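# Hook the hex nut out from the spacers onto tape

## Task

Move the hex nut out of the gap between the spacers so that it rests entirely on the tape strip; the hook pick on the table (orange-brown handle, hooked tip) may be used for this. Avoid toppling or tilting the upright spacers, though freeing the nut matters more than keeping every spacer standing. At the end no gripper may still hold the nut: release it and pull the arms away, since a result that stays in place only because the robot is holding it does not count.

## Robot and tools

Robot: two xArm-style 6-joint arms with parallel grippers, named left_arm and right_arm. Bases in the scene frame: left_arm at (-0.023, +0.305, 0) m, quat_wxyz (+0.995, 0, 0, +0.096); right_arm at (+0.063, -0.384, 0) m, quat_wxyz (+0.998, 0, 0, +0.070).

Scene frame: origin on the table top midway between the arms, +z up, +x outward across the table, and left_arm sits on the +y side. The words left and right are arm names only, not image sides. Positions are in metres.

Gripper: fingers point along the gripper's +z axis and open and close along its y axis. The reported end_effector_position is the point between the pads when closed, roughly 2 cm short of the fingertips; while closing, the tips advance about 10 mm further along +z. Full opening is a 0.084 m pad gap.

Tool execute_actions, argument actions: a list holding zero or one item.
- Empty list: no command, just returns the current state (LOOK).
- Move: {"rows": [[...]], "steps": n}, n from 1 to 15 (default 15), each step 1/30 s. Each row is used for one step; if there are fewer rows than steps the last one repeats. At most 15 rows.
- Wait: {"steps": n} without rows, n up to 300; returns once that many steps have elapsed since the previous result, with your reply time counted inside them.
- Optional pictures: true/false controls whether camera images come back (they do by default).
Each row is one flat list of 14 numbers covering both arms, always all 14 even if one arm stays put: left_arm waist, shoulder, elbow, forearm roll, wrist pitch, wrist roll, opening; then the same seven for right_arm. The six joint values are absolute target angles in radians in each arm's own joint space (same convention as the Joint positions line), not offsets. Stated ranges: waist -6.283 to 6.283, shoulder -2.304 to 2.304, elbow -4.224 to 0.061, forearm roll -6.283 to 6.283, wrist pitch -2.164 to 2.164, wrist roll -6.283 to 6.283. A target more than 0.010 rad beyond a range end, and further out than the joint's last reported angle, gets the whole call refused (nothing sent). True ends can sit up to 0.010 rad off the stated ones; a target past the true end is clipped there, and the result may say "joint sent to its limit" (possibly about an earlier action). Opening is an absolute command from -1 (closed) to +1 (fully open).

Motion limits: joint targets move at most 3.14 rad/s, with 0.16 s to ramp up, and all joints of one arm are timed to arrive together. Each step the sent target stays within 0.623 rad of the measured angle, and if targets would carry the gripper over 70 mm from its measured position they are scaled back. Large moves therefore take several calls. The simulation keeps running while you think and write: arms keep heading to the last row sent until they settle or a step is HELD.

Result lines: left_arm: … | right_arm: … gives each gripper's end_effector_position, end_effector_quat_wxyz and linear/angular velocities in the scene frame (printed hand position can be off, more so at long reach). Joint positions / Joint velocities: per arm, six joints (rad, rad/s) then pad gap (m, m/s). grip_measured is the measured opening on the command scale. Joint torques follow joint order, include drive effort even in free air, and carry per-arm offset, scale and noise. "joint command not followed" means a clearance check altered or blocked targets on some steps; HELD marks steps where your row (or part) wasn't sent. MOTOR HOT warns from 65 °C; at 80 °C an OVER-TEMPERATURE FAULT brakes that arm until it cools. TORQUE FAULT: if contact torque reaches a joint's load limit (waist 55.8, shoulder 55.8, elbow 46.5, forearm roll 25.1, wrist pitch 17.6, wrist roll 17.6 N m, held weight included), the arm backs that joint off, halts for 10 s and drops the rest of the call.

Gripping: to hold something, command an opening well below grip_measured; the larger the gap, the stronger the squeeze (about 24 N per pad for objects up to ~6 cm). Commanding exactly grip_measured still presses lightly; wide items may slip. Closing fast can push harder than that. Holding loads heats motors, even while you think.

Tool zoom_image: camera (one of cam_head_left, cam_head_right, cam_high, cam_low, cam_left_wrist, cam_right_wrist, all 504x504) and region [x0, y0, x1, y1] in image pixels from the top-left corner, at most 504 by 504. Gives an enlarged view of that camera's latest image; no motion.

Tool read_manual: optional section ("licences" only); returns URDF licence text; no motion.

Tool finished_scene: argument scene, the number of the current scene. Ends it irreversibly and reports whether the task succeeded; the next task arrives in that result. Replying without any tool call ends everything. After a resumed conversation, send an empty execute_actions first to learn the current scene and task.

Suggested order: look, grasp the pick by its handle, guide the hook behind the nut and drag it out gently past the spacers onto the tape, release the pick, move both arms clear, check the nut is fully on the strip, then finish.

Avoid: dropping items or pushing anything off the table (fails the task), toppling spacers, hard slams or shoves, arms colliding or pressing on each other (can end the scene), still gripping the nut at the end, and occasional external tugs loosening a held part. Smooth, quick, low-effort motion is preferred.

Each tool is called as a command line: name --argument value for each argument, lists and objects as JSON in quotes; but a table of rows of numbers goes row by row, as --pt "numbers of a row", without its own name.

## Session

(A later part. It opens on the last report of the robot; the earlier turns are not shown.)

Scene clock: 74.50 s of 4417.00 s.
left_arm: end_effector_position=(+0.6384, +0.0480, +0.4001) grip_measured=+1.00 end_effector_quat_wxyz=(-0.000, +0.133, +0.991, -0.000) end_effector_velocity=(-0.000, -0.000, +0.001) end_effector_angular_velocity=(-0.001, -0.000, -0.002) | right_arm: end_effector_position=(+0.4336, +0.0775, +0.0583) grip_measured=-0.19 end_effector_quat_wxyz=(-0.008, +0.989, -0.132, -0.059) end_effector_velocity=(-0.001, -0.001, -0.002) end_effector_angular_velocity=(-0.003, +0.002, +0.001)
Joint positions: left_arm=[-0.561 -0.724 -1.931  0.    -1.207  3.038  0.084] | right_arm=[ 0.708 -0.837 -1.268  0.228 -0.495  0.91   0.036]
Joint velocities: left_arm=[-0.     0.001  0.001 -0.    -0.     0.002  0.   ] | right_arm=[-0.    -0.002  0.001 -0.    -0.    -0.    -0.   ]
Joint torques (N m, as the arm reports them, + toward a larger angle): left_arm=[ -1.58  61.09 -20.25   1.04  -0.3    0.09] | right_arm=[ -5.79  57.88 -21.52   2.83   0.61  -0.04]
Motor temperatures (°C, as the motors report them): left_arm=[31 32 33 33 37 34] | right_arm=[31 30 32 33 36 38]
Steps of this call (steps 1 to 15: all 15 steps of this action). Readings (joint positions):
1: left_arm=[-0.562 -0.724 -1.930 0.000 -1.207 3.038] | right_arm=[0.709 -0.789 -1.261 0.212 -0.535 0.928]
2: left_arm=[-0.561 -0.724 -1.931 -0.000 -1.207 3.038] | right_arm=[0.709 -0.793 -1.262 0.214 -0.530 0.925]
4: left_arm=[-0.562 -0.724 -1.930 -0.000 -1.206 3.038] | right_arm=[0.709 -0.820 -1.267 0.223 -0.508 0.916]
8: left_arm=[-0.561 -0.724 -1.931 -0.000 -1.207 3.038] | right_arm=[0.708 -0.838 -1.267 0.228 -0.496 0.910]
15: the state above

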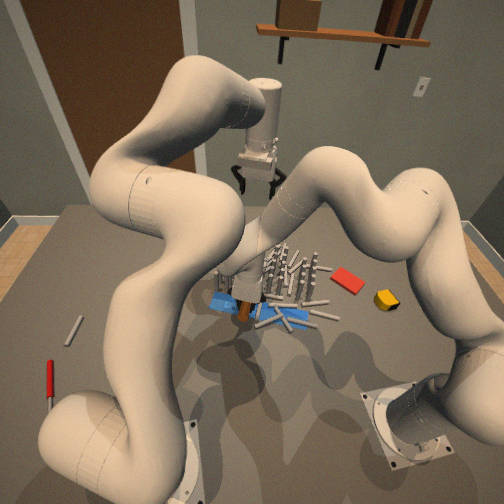

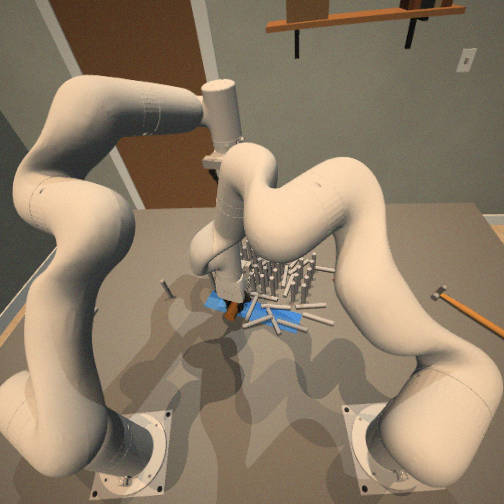

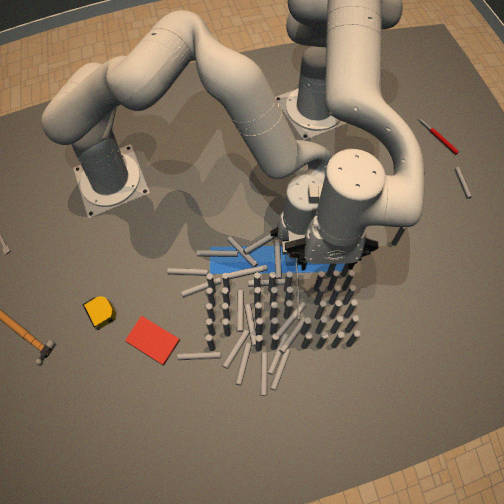

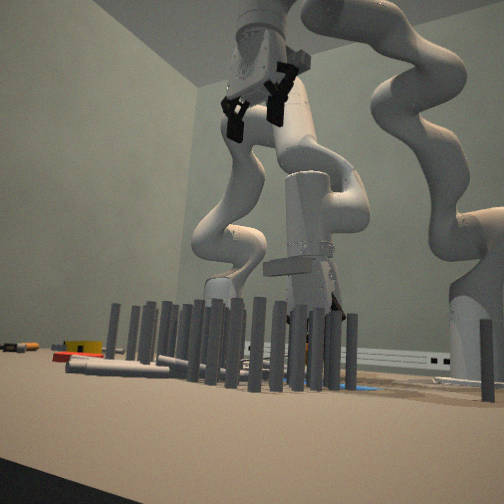

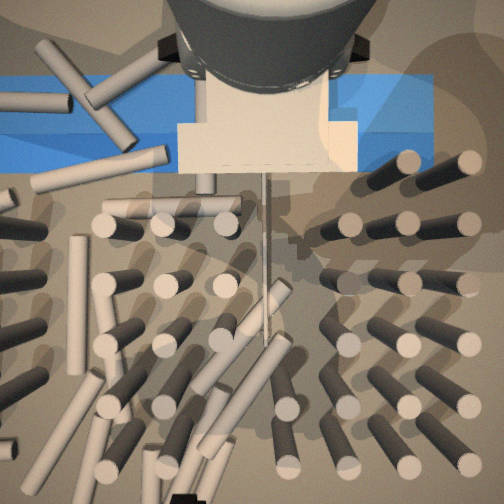

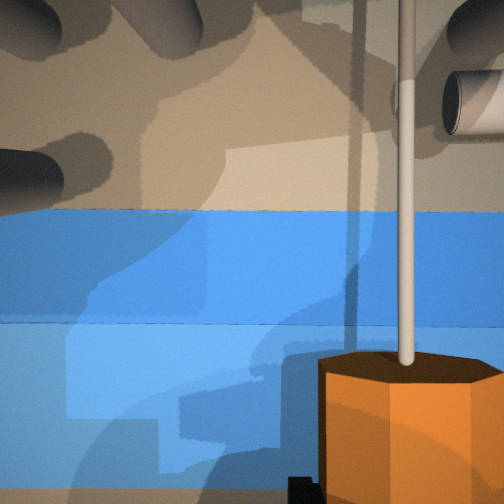

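execute_actions --actions '[]'

Scene clock: 77.20 s of 4417.00 s.
left_arm: end_effector_position=(+0.6384, +0.0480, +0.4001) grip_measured=+1.00 end_effector_quat_wxyz=(-0.000, +0.133, +0.991, -0.000) end_effector_velocity=(-0.000, -0.000, +0.001) end_effector_angular_velocity=(-0.001, -0.002, +0.001) | right_arm: end_effector_position=(+0.4335, +0.0774, +0.0580) grip_measured=-0.19 end_effector_quat_wxyz=(-0.008, +0.989, -0.132, -0.059) end_effector_velocity=(-0.000, -0.000, -0.000) end_effector_angular_velocity=(-0.000, -0.000, +0.001)
Joint positions: left_arm=[-0.561 -0.724 -1.931  0.    -1.207  3.038  0.084] | right_arm=[ 0.708 -0.837 -1.268  0.228 -0.495  0.91   0.036]
Joint velocities: left_arm=[-0.     0.002 -0.    -0.     0.    -0.002  0.   ] | right_arm=[-0.     0.     0.001 -0.001  0.    -0.001  0.   ]
Joint torques (N m, as the arm reports them, + toward a larger angle): left_arm=[  0.07  59.85 -19.92   1.25  -0.51   0.  ] | right_arm=[ -5.8   59.67 -21.8    3.15   0.62  -0.13]
Motor temperatures (°C, as the motors report them): left_arm=[31 32 33 33 37 34] | right_arm=[31 30 32 33 36 38]
Steps of this call (steps 1 to 15: the robot went on to your last target; steps 16 to 81: nothing new was sent). Readings (joint positions):
1: left_arm=[-0.562 -0.724 -1.930 -0.000 -1.207 3.038] | right_arm=[0.708 -0.837 -1.268 0.228 -0.495 0.910]
2: left_arm=[-0.561 -0.724 -1.931 0.000 -1.207 3.038] | right_arm=[0.708 -0.837 -1.268 0.228 -0.495 0.910]
4: left_arm=[-0.561 -0.724 -1.930 0.000 -1.207 3.038] | right_arm=[0.708 -0.837 -1.268 0.228 -0.495 0.910]
8: left_arm=[-0.562 -0.724 -1.931 0.000 -1.207 3.038] | right_arm=[0.708 -0.837 -1.268 0.228 -0.495 0.910]
81: the state above
All arms were judged still, so your last target was given up. Only a new action makes them travel on or press farther. Fingers that are still opening or closing keep moving.

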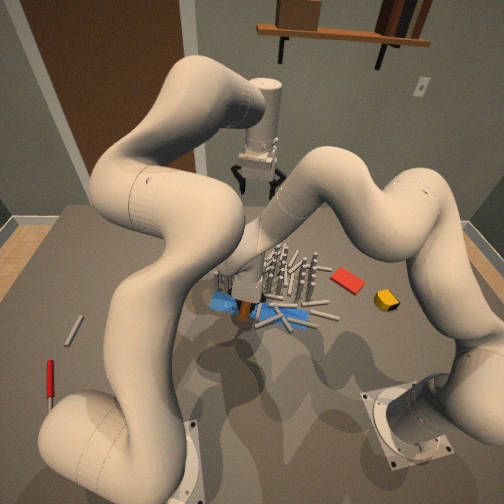

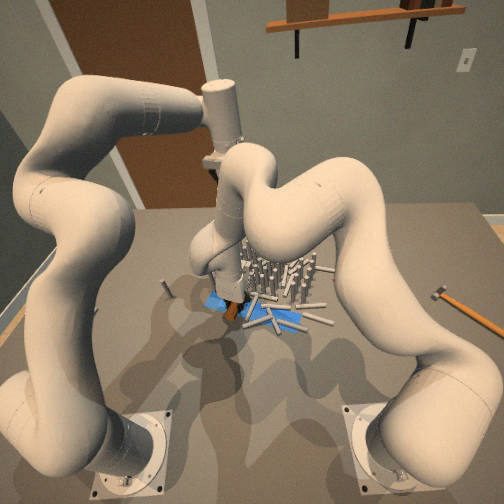

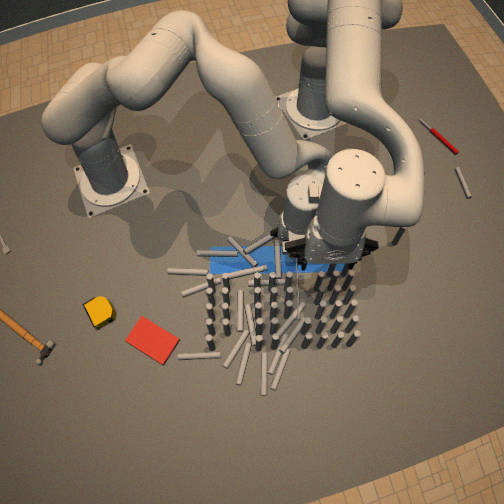

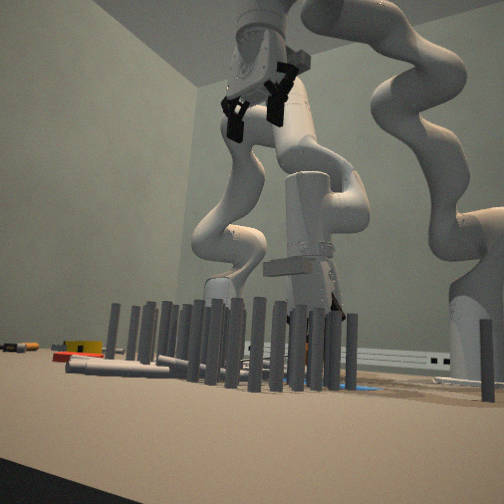

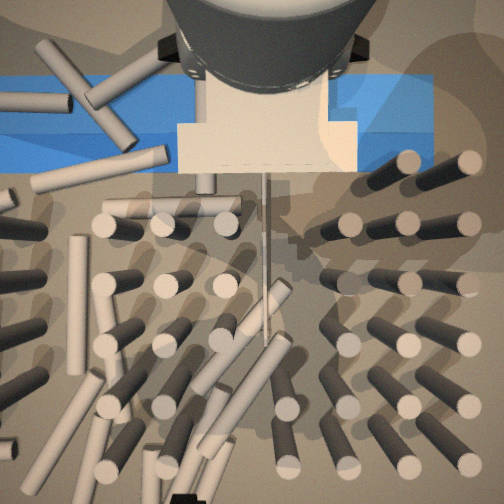

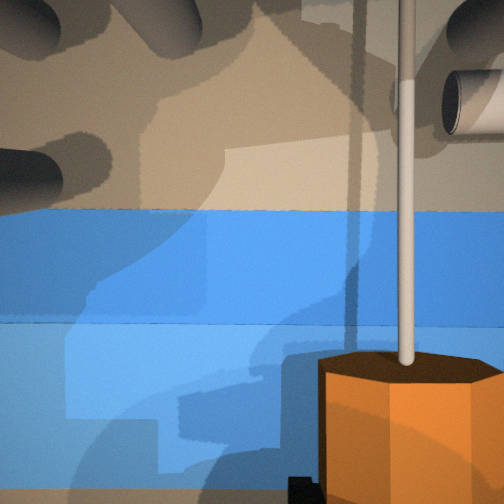

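zoom_image --camera "cam_left_wrist" --region '[200, 260, 340, 400]'

Region (200, 260, 340, 400) of cam_left_wrist's 504x504 image, scaled by 3.600, with more detail than that image has.

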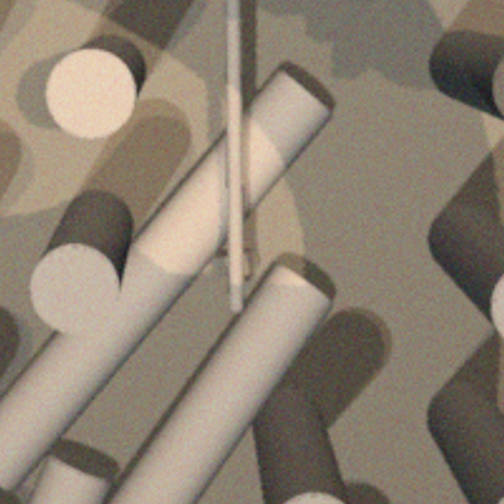

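execute_actions --actions '[{"rows": [[-0.5615,-0.724,-1.9305,0,-1.2065,3.0384,1,0.7169,-0.8332,-1.2606,0.2310,-0.4907,0.9157,-0.6]], "steps": 12}]' --pictures false

execute_actions --actions '[]'

zoom_image --camera "cam_left_wrist" --region '[200, 260, 340, 400]'

Scene clock: 82.17 s of 4417.00 s.
left_arm: end_effector_position=(+0.6384, +0.0480, +0.4001) grip_measured=+1.00 end_effector_quat_wxyz=(-0.000, +0.133, +0.991, -0.000) end_effector_velocity=(-0.000, -0.000, +0.000) end_effector_angular_velocity=(+0.000, -0.000, -0.001) | right_arm: end_effector_position=(+0.4283, +0.0791, +0.0581) grip_measured=-0.19 end_effector_quat_wxyz=(-0.008, +0.989, -0.132, -0.059) end_effector_velocity=(-0.000, +0.000, +0.000) end_effector_angular_velocity=(+0.000, -0.000, -0.000)
Joint positions: left_arm=[-0.562 -0.724 -1.93   0.    -1.207  3.038  0.084] | right_arm=[ 0.717 -0.833 -1.261  0.231 -0.491  0.916  0.036]
Joint velocities: left_arm=[-0.     0.001  0.     0.    -0.     0.001 -0.   ] | right_arm=[ 0.  0.  0.  0. -0.  0. -0.]
Joint torques (N m, as the arm reports them, + toward a larger angle): left_arm=[  0.65  58.5  -19.31   1.11  -0.55   0.22] | right_arm=[ -5.57  57.24 -21.41   2.8    0.51   0.06]
Motor temperatures (°C, as the motors report them): left_arm=[31 32 33 33 37 34] | right_arm=[31 30 32 33 36 38]
Steps of this call (steps 1 to 90: nothing new was sent; then 1.57 s passed at rest; steps 91 to 102: all 12 steps of this action). Readings (joint positions):
91: left_arm=[-0.561 -0.724 -1.930 -0.000 -1.207 3.038] | right_arm=[0.709 -0.837 -1.268 0.228 -0.495 0.910]
92: left_arm=[-0.561 -0.724 -1.930 -0.000 -1.206 3.038] | right_arm=[0.710 -0.836 -1.266 0.229 -0.494 0.912]
94: left_arm=[-0.562 -0.724 -1.930 -0.000 -1.207 3.038] | right_arm=[0.715 -0.834 -1.262 0.230 -0.492 0.914]
98: left_arm=[-0.562 -0.724 -1.930 0.000 -1.207 3.038] | right_arm=[0.717 -0.833 -1.261 0.231 -0.491 0.916]
102: the state above

Scene clock: 82.17 s of 4417.00 s.
left_arm: end_effector_position=(+0.6384, +0.0480, +0.4001) grip_measured=+1.00 end_effector_quat_wxyz=(-0.000, +0.133, +0.991, -0.000) end_effector_velocity=(-0.000, -0.000, +0.000) end_effector_angular_velocity=(+0.000, -0.000, -0.001) | right_arm: end_effector_position=(+0.4283, +0.0791, +0.0581) grip_measured=-0.19 end_effector_quat_wxyz=(-0.008, +0.989, -0.132, -0.059) end_effector_velocity=(-0.000, +0.000, +0.000) end_effector_angular_velocity=(+0.000, -0.000, -0.000)
Joint positions: left_arm=[-0.562 -0.724 -1.93   0.    -1.207  3.038  0.084] | right_arm=[ 0.717 -0.833 -1.261  0.231 -0.491  0.916  0.036]
Joint velocities: left_arm=[-0.     0.001  0.     0.    -0.     0.001 -0.   ] | right_arm=[ 0.  0.  0.  0. -0.  0. -0.]
Joint torques (N m, as the arm reports them, + toward a larger angle): left_arm=[  0.65  58.5  -19.31   1.11  -0.55   0.22] | right_arm=[ -5.57  57.24 -21.41   2.8    0.51   0.06]
Motor temperatures (°C, as the motors report them): left_arm=[31 32 33 33 37 34] | right_arm=[31 30 32 33 36 38]

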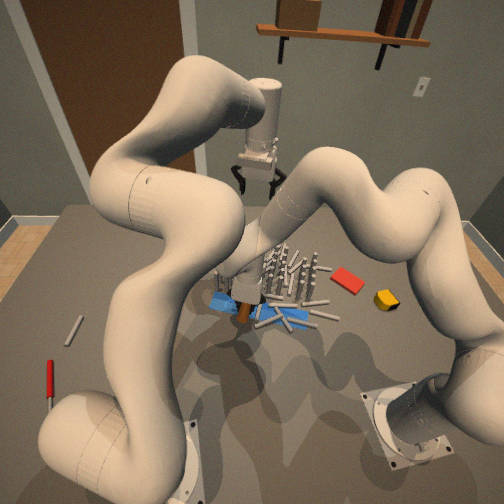

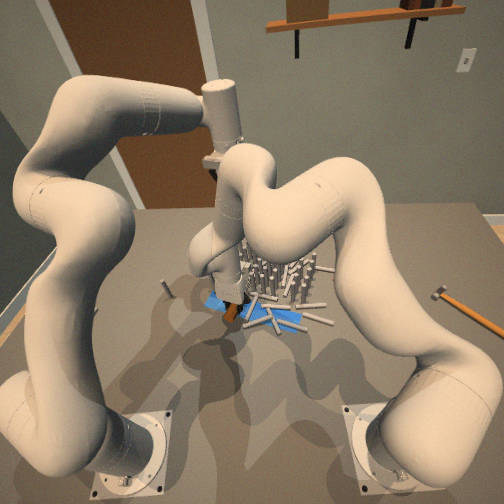

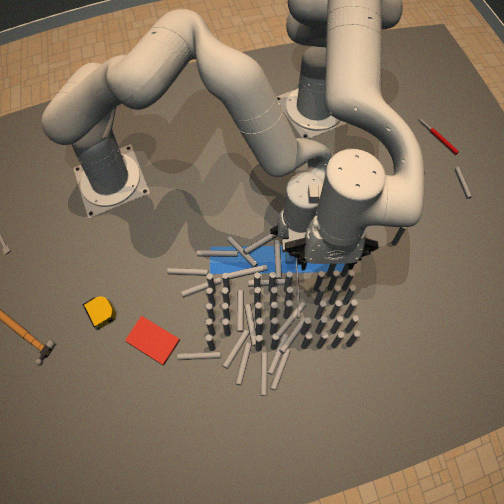

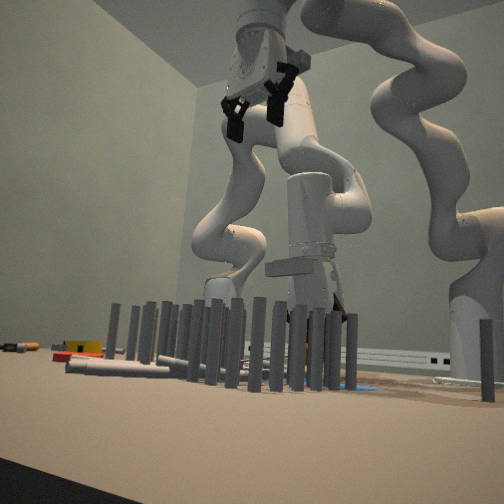

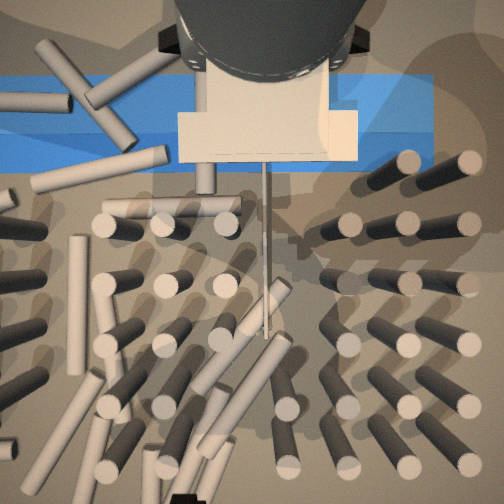

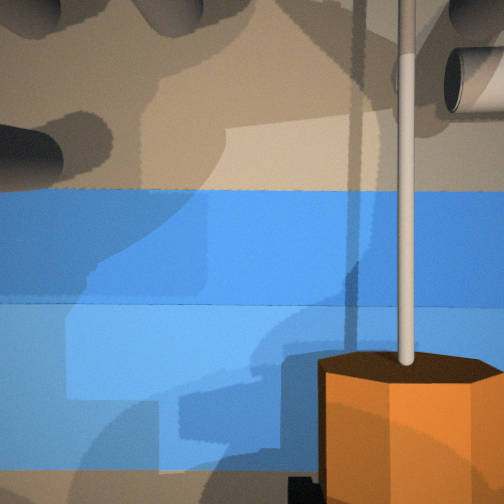

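Region (200, 260, 340, 400) of cam_left_wrist's 504x504 image, scaled by 3.600, with more detail than that image has.

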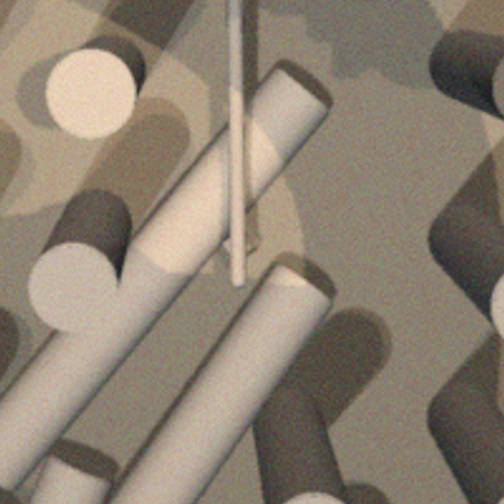

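execute_actions --actions '[{"rows": [[-0.5615,-0.724,-1.9305,0,-1.2065,3.0384,1,0.7327,-0.8406,-1.2746,0.2306,-0.4957,0.9325,-0.6]], "steps": 14}]'

zoom_image --camera "cam_left_wrist" --region '[200, 260, 340, 400]'

Scene clock: 83.53 s of 4417.00 s.
left_arm: end_effector_position=(+0.6384, +0.0480, +0.4001) grip_measured=+1.00 end_effector_quat_wxyz=(-0.000, +0.133, +0.991, -0.000) end_effector_velocity=(+0.000, -0.000, +0.000) end_effector_angular_velocity=(+0.000, -0.001, +0.000) | right_arm: end_effector_position=(+0.4236, +0.0883, +0.0580) grip_measured=-0.19 end_effector_quat_wxyz=(-0.008, +0.989, -0.132, -0.059) end_effector_velocity=(+0.000, +0.001, +0.000) end_effector_angular_velocity=(+0.001, -0.001, +0.002)
Joint positions: left_arm=[-0.562 -0.724 -1.93  -0.    -1.207  3.038  0.084] | right_arm=[ 0.733 -0.841 -1.275  0.231 -0.496  0.932  0.036]
Joint velocities: left_arm=[-0.     0.    -0.001  0.    -0.    -0.    -0.   ] | right_arm=[ 0.001  0.    -0.002 -0.001  0.     0.     0.   ]
Joint torques (N m, as the arm reports them, + toward a larger angle): left_arm=[ -1.06  60.96 -20.79   0.29  -0.31   0.02] | right_arm=[ -5.08  59.14 -21.85   2.56   0.55  -0.1 ]
Motor temperatures (°C, as the motors report them): left_arm=[31 32 33 33 37 34] | right_arm=[31 30 32 33 36 38]
Steps of this call (steps 1 to 15: the robot went on to your last target; steps 16 to 27: nothing new was sent; steps 28 to 41: all 14 steps of this action). Readings (joint positions):
28: left_arm=[-0.561 -0.724 -1.930 -0.000 -1.207 3.038] | right_arm=[0.717 -0.833 -1.261 0.231 -0.491 0.916]
29: left_arm=[-0.562 -0.724 -1.931 0.000 -1.207 3.038] | right_arm=[0.720 -0.835 -1.264 0.231 -0.492 0.920]
31: left_arm=[-0.561 -0.724 -1.930 0.000 -1.207 3.038] | right_arm=[0.729 -0.839 -1.271 0.231 -0.494 0.928]
35: left_arm=[-0.562 -0.724 -1.930 -0.000 -1.207 3.038] | right_arm=[0.733 -0.841 -1.274 0.231 -0.496 0.932]
41: the state above

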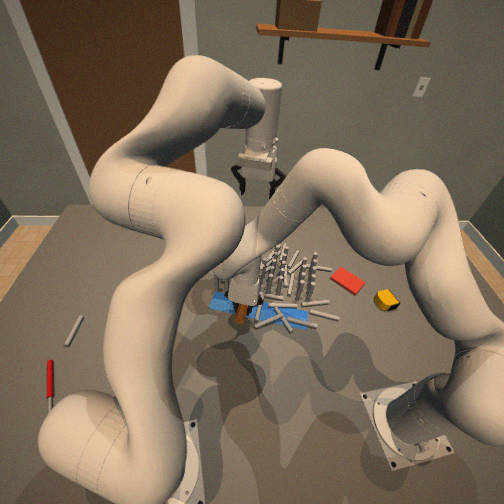

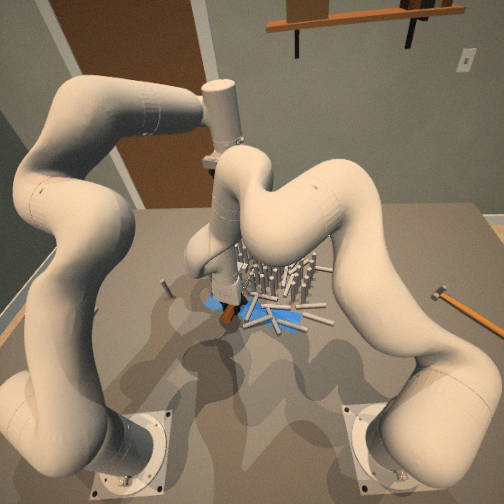

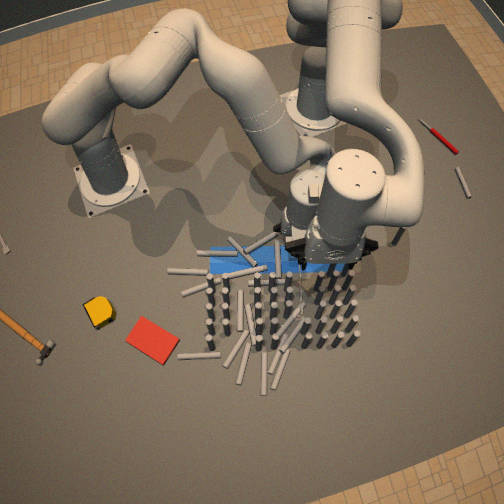

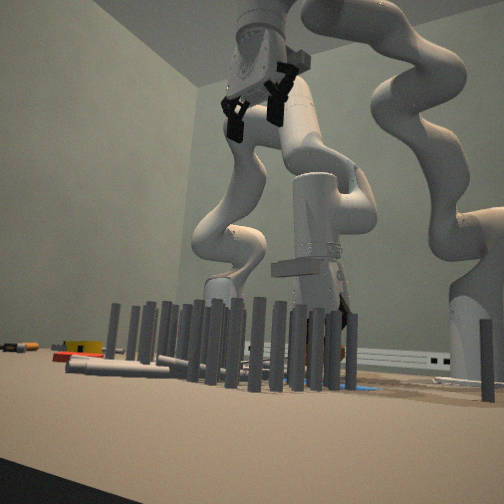

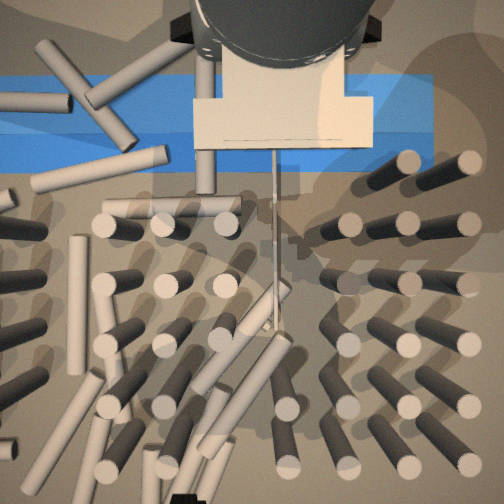

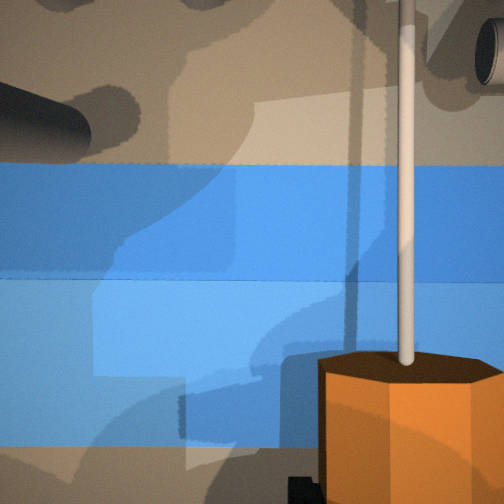

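Region (200, 260, 340, 400) of cam_left_wrist's 504x504 image, scaled by 3.600, with more detail than that image has.

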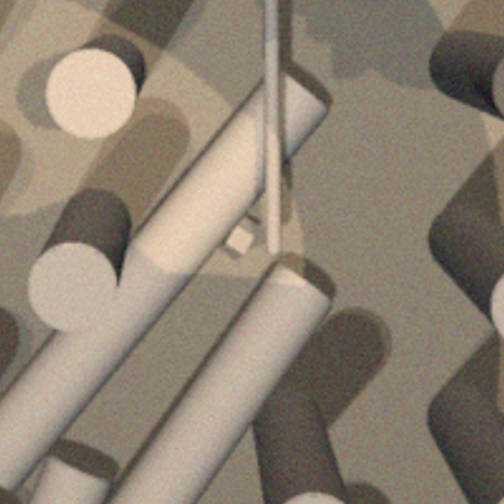

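execute_actions --actions '[{"rows": [[-0.5615,-0.724,-1.9305,0,-1.2065,3.0384,1,0.7327,-0.8162,-1.2707,0.2226,-0.5157,0.9415,-0.6]], "steps": 9}]' --pictures false

execute_actions --actions '[{"rows": [[-0.5615,-0.724,-1.9305,0,-1.2065,3.0384,1,0.7113,-0.8036,-1.2467,0.2242,-0.5066,0.9177,-0.6]], "steps": 10}]' --pictures false

execute_actions --actions '[{"rows": [[-0.5615,-0.724,-1.9305,0,-1.2065,3.0384,1,0.7113,-0.8280,-1.2506,0.2322,-0.4866,0.9087,-0.6]], "steps": 11}]'

zoom_image --camera "cam_left_wrist" --region '[200, 260, 340, 400]'

Scene clock: 86.27 s of 4417.00 s.
left_arm: end_effector_position=(+0.6384, +0.0480, +0.4001) grip_measured=+1.00 end_effector_quat_wxyz=(-0.000, +0.133, +0.991, -0.000) end_effector_velocity=(-0.000, -0.000, +0.000) end_effector_angular_velocity=(-0.001, -0.000, +0.000) | right_arm: end_effector_position=(+0.4236, +0.0885, +0.0715) grip_measured=-0.19 end_effector_quat_wxyz=(-0.008, +0.989, -0.132, -0.059) end_effector_velocity=(-0.004, -0.005, -0.005) end_effector_angular_velocity=(-0.013, +0.011, -0.001)
Joint positions: left_arm=[-0.561 -0.724 -1.931 -0.    -1.207  3.038  0.084] | right_arm=[ 0.733 -0.816 -1.271  0.223 -0.515  0.941  0.036]
Joint velocities: left_arm=[-0.  0. -0. -0.  0. -0. -0.] | right_arm=[ 0.    -0.005  0.007 -0.001 -0.005  0.003 -0.   ]
Joint torques (N m, as the arm reports them, + toward a larger angle): left_arm=[ -0.45  61.84 -20.38   0.96  -0.2   -0.06] | right_arm=[ -6.87  58.84 -23.25   3.02   0.51  -0.05]
Motor temperatures (°C, as the motors report them): left_arm=[31 32 33 33 37 34] | right_arm=[31 30 32 33 36 38]
Steps of this call (steps 1 to 15: the robot went on to your last target; steps 16 to 73: nothing new was sent; steps 74 to 82: all 9 steps of this action). Readings (joint positions):
74: left_arm=[-0.562 -0.724 -1.930 -0.000 -1.207 3.038] | right_arm=[0.733 -0.840 -1.275 0.231 -0.496 0.933]
75: left_arm=[-0.562 -0.724 -1.930 0.000 -1.207 3.038] | right_arm=[0.733 -0.837 -1.273 0.229 -0.500 0.935]
77: left_arm=[-0.562 -0.724 -1.930 0.000 -1.206 3.038] | right_arm=[0.733 -0.823 -1.272 0.225 -0.510 0.939]
81: left_arm=[-0.561 -0.724 -1.931 0.000 -1.207 3.038] | right_arm=[0.733 -0.816 -1.271 0.223 -0.515 0.941]
82: the state above

Scene clock: 86.60 s of 4417.00 s.
left_arm: end_effector_position=(+0.6384, +0.0480, +0.4001) grip_measured=+1.00 end_effector_quat_wxyz=(-0.000, +0.133, +0.991, -0.000) end_effector_velocity=(+0.000, +0.001, +0.001) end_effector_angular_velocity=(-0.001, -0.001, +0.002) | right_arm: end_effector_position=(+0.4287, +0.0749, +0.0714) grip_measured=-0.19 end_effector_quat_wxyz=(-0.008, +0.989, -0.132, -0.060) end_effector_velocity=(-0.001, +0.000, +0.000) end_effector_angular_velocity=(+0.000, -0.001, +0.005)
Joint positions: left_arm=[-0.561 -0.724 -1.93   0.    -1.207  3.038  0.084] | right_arm=[ 0.712 -0.804 -1.247  0.224 -0.507  0.918  0.036]
Joint velocities: left_arm=[ 0.001  0.002  0.001 -0.001 -0.    -0.     0.   ] | right_arm=[ 0.001  0.001  0.001 -0.001  0.001 -0.003  0.   ]
Joint torques (N m, as the arm reports them, + toward a larger angle): left_arm=[ -0.14  61.53 -19.59   1.66  -0.3   -0.02] | right_arm=[ -5.54  58.33 -21.65   2.37   0.59  -0.07]
Motor temperatures (°C, as the motors report them): left_arm=[31 32 33 33 37 34] | right_arm=[31 30 32 33 36 38]
Steps of this call (steps 1 to 10: all 10 steps of this action). Readings (joint positions):
1: left_arm=[-0.562 -0.724 -1.930 0.000 -1.207 3.038] | right_arm=[0.733 -0.816 -1.270 0.223 -0.515 0.941]
2: left_arm=[-0.561 -0.724 -1.931 0.000 -1.206 3.038] | right_arm=[0.729 -0.814 -1.266 0.223 -0.513 0.936]
4: left_arm=[-0.561 -0.724 -1.931 0.000 -1.207 3.038] | right_arm=[0.717 -0.807 -1.253 0.224 -0.509 0.924]
8: left_arm=[-0.562 -0.724 -1.931 -0.000 -1.207 3.038] | right_arm=[0.711 -0.804 -1.247 0.224 -0.507 0.918]
10: the state above

Scene clock: 86.97 s of 4417.00 s.
left_arm: end_effector_position=(+0.6384, +0.0480, +0.4001) grip_measured=+1.00 end_effector_quat_wxyz=(-0.000, +0.133, +0.991, -0.000) end_effector_velocity=(-0.000, -0.000, -0.000) end_effector_angular_velocity=(+0.001, +0.000, -0.002) | right_arm: end_effector_position=(+0.4289, +0.0748, +0.0583) grip_measured=-0.19 end_effector_quat_wxyz=(-0.008, +0.989, -0.132, -0.059) end_effector_velocity=(+0.000, +0.000, +0.000) end_effector_angular_velocity=(+0.001, -0.001, -0.000)
Joint positions: left_arm=[-0.562 -0.724 -1.931 -0.    -1.207  3.038  0.084] | right_arm=[ 0.711 -0.828 -1.251  0.232 -0.487  0.909  0.036]
Joint velocities: left_arm=[-0.001  0.     0.001  0.    -0.     0.001  0.   ] | right_arm=[-0.     0.001  0.     0.     0.    -0.001  0.   ]
Joint torques (N m, as the arm reports them, + toward a larger angle): left_arm=[ -0.68  60.44 -19.73   0.55  -0.41  -0.19] | right_arm=[ -7.35  58.08 -21.76   2.84   0.51  -0.07]
Motor temperatures (°C, as the motors report them): left_arm=[31 32 33 33 37 34] | right_arm=[31 30 32 33 36 38]
Steps of this call (steps 1 to 11: all 11 steps of this action). Readings (joint positions):
1: left_arm=[-0.562 -0.724 -1.930 0.000 -1.207 3.038] | right_arm=[0.712 -0.804 -1.247 0.224 -0.506 0.918]
2: left_arm=[-0.562 -0.724 -1.930 0.000 -1.207 3.038] | right_arm=[0.712 -0.807 -1.248 0.226 -0.502 0.916]
4: left_arm=[-0.562 -0.724 -1.930 0.000 -1.207 3.038] | right_arm=[0.711 -0.822 -1.250 0.230 -0.492 0.911]
8: left_arm=[-0.562 -0.724 -1.930 -0.000 -1.207 3.038] | right_arm=[0.711 -0.828 -1.250 0.232 -0.487 0.909]
11: the state above

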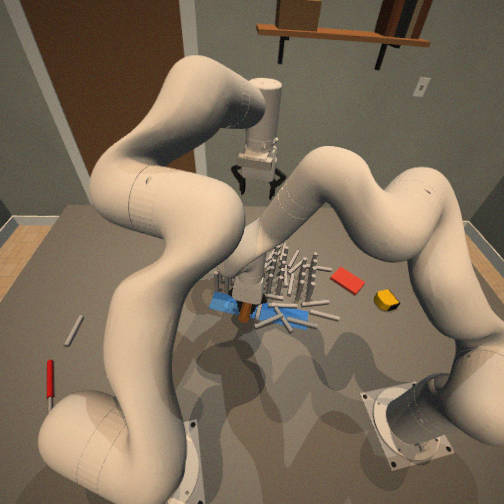

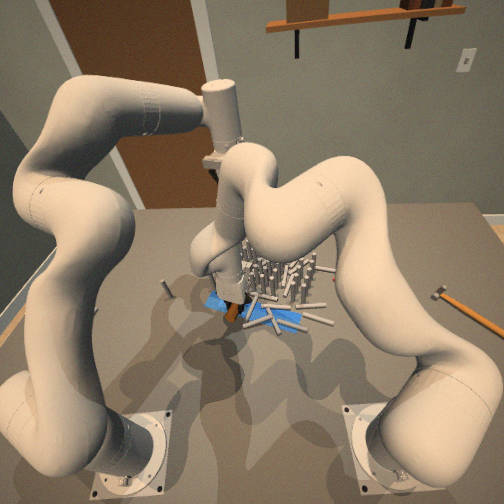

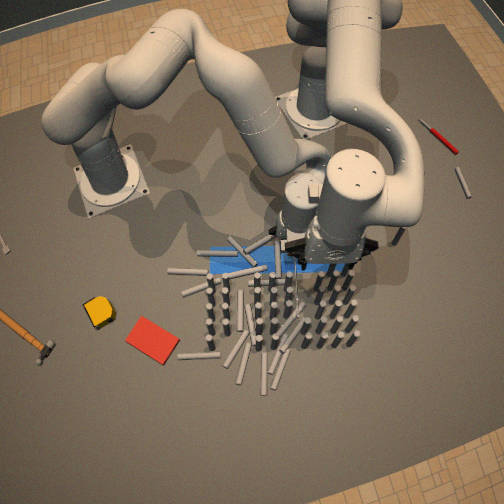

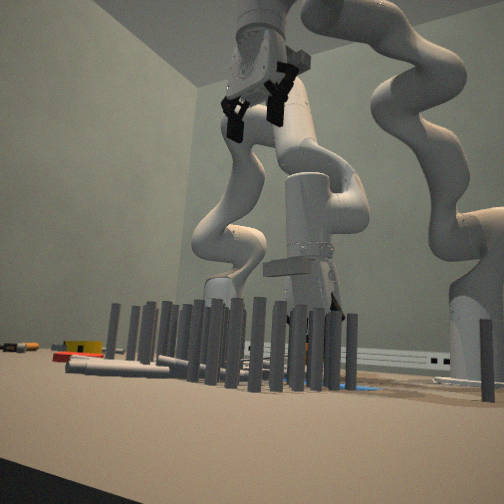

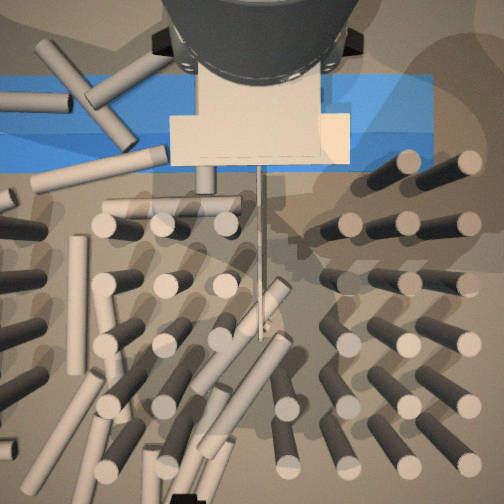

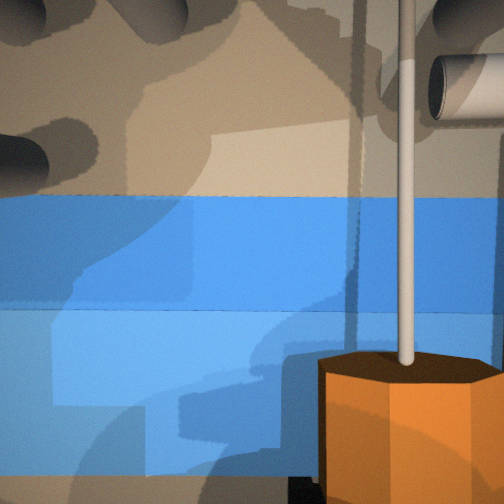

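Region (200, 260, 340, 400) of cam_left_wrist's 504x504 image, scaled by 3.600, with more detail than that image has.

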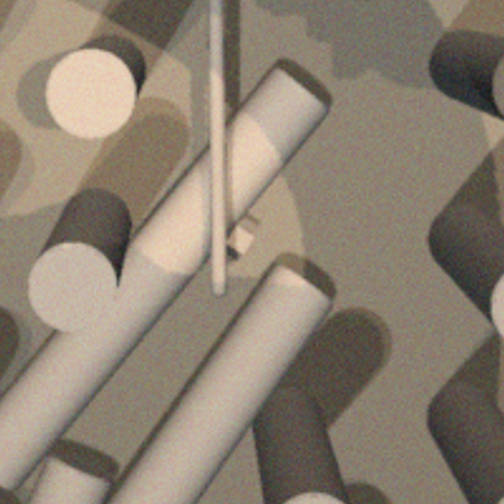

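execute_actions --actions '[{"rows": [[-0.5615,-0.724,-1.9305,0,-1.2065,3.0384,1,0.7136,-0.8287,-1.2519,0.2323,-0.4870,0.9110,-0.6],[-0.5615,-0.724,-1.9305,0,-1.2065,3.0384,1,0.7160,-0.8293,-1.2532,0.2324,-0.4873,0.9133,-0.6],[-0.5615,-0.724,-1.9305,0,-1.2065,3.0384,1,0.7183,-0.8300,-1.2545,0.2325,-0.4877,0.9157,-0.6],[-0.5615,-0.724,-1.9305,0,-1.2065,3.0384,1,0.7207,-0.8307,-1.2558,0.2326,-0.4881,0.9180,-0.6],[-0.5615,-0.724,-1.9305,0,-1.2065,3.0384,1,0.7230,-0.8314,-1.2570,0.2327,-0.4885,0.9203,-0.6],[-0.5615,-0.724,-1.9305,0,-1.2065,3.0384,1,0.7253,-0.8320,-1.2583,0.2327,-0.4888,0.9226,-0.6],[-0.5615,-0.724,-1.9305,0,-1.2065,3.0384,1,0.7277,-0.8327,-1.2596,0.2328,-0.4892,0.9249,-0.6],[-0.5615,-0.724,-1.9305,0,-1.2065,3.0384,1,0.7300,-0.8334,-1.2609,0.2329,-0.4896,0.9273,-0.6],[-0.5615,-0.724,-1.9305,0,-1.2065,3.0384,1,0.7324,-0.8340,-1.2622,0.2330,-0.4899,0.9296,-0.6],[-0.5615,-0.724,-1.9305,0,-1.2065,3.0384,1,0.7347,-0.8347,-1.2635,0.2331,-0.4903,0.9319,-0.6]], "steps": 15}]'

zoom_image --camera "cam_left_wrist" --region '[200, 240, 340, 380]'

Scene clock: 88.90 s of 4417.00 s.
left_arm: end_effector_position=(+0.6384, +0.0480, +0.4001) grip_measured=+1.00 end_effector_quat_wxyz=(-0.000, +0.133, +0.991, -0.000) end_effector_velocity=(+0.000, +0.000, +0.000) end_effector_angular_velocity=(-0.001, -0.001, +0.002) | right_arm: end_effector_position=(+0.4206, +0.0865, +0.0580) grip_measured=-0.19 end_effector_quat_wxyz=(-0.008, +0.989, -0.132, -0.059) end_effector_velocity=(+0.000, +0.002, +0.000) end_effector_angular_velocity=(+0.001, -0.001, -0.004)
Joint positions: left_arm=[-0.562 -0.724 -1.93  -0.    -1.207  3.038  0.084] | right_arm=[ 0.734 -0.835 -1.263  0.233 -0.49   0.932  0.036]
Joint velocities: left_arm=[ 0.001  0.    -0.001 -0.    -0.    -0.001 -0.   ] | right_arm=[ 0.002 -0.002 -0.005  0.001 -0.001  0.006  0.   ]
Joint torques (N m, as the arm reports them, + toward a larger angle): left_arm=[ -2.66  58.15 -20.55   1.39  -0.3   -0.19] | right_arm=[ -6.48  58.14 -21.12   2.68   0.58  -0.16]
Motor temperatures (°C, as the motors report them): left_arm=[31 32 33 33 37 34] | right_arm=[31 30 32 33 36 38]
Steps of this call (steps 1 to 15: the robot went on to your last target; steps 16 to 43: nothing new was sent; steps 44 to 58: all 15 steps of this action). Readings (joint positions):
44: left_arm=[-0.561 -0.724 -1.931 0.000 -1.207 3.038] | right_arm=[0.711 -0.828 -1.251 0.232 -0.487 0.909]
45: left_arm=[-0.562 -0.724 -1.930 0.000 -1.207 3.038] | right_arm=[0.712 -0.828 -1.251 0.232 -0.487 0.909]
47: left_arm=[-0.562 -0.724 -1.930 0.000 -1.207 3.038] | right_arm=[0.715 -0.829 -1.253 0.232 -0.487 0.913]
51: left_arm=[-0.562 -0.724 -1.930 0.000 -1.207 3.038] | right_arm=[0.724 -0.832 -1.258 0.233 -0.489 0.921]
58: the state above

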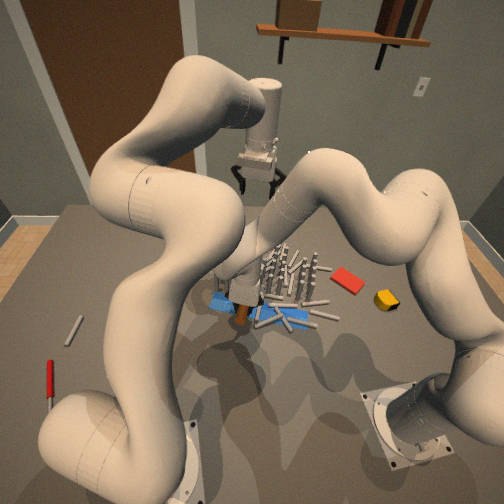

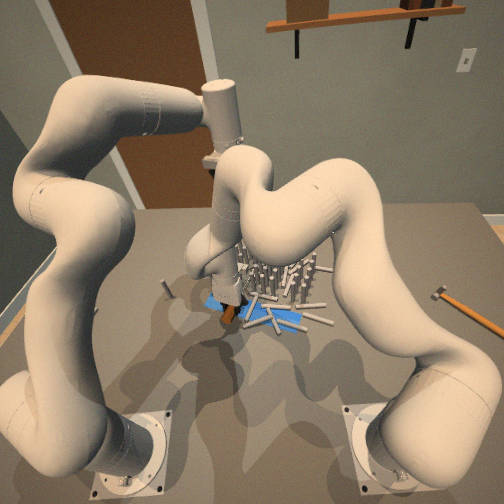

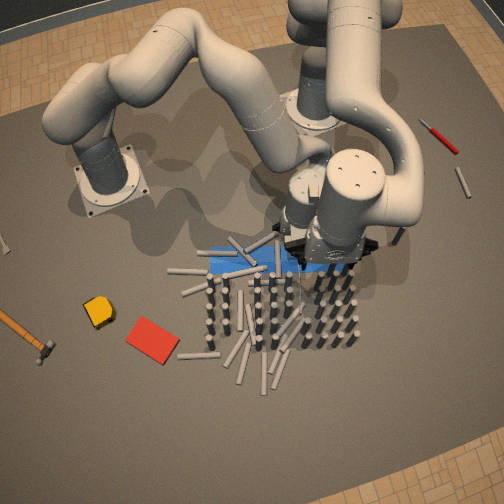

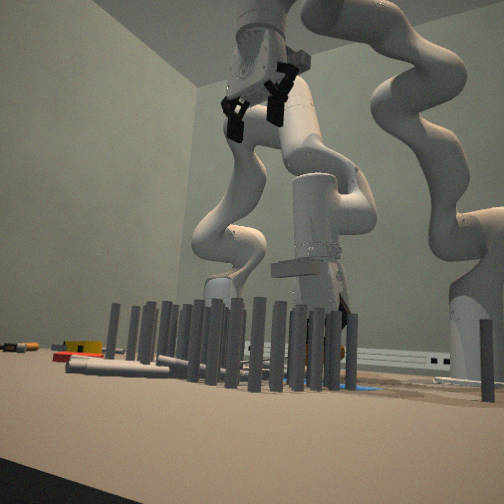

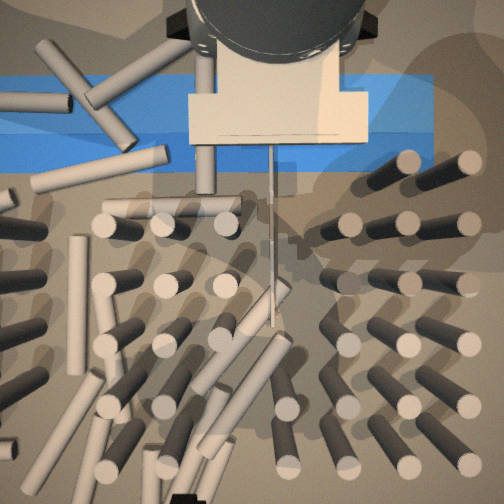

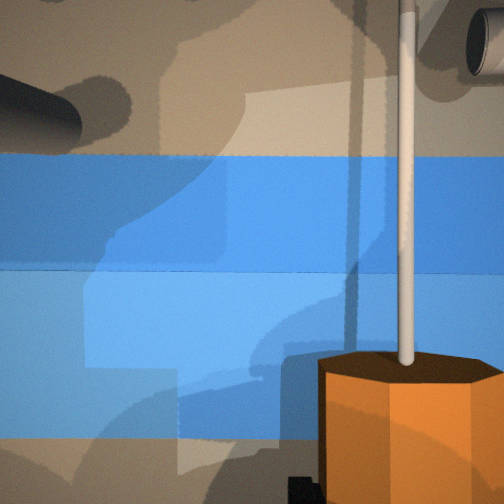

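Region (200, 240, 340, 380) of cam_left_wrist's 504x504 image, scaled by 3.600, with more detail than that image has.

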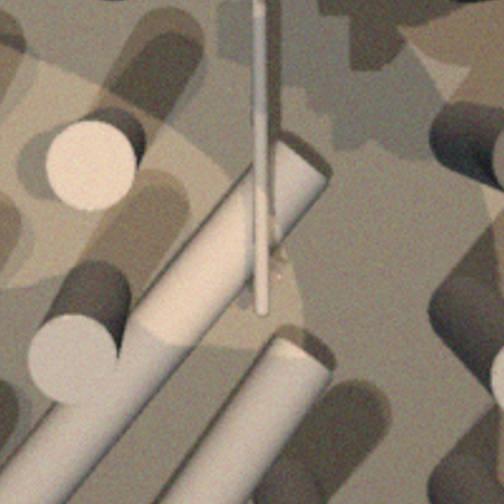

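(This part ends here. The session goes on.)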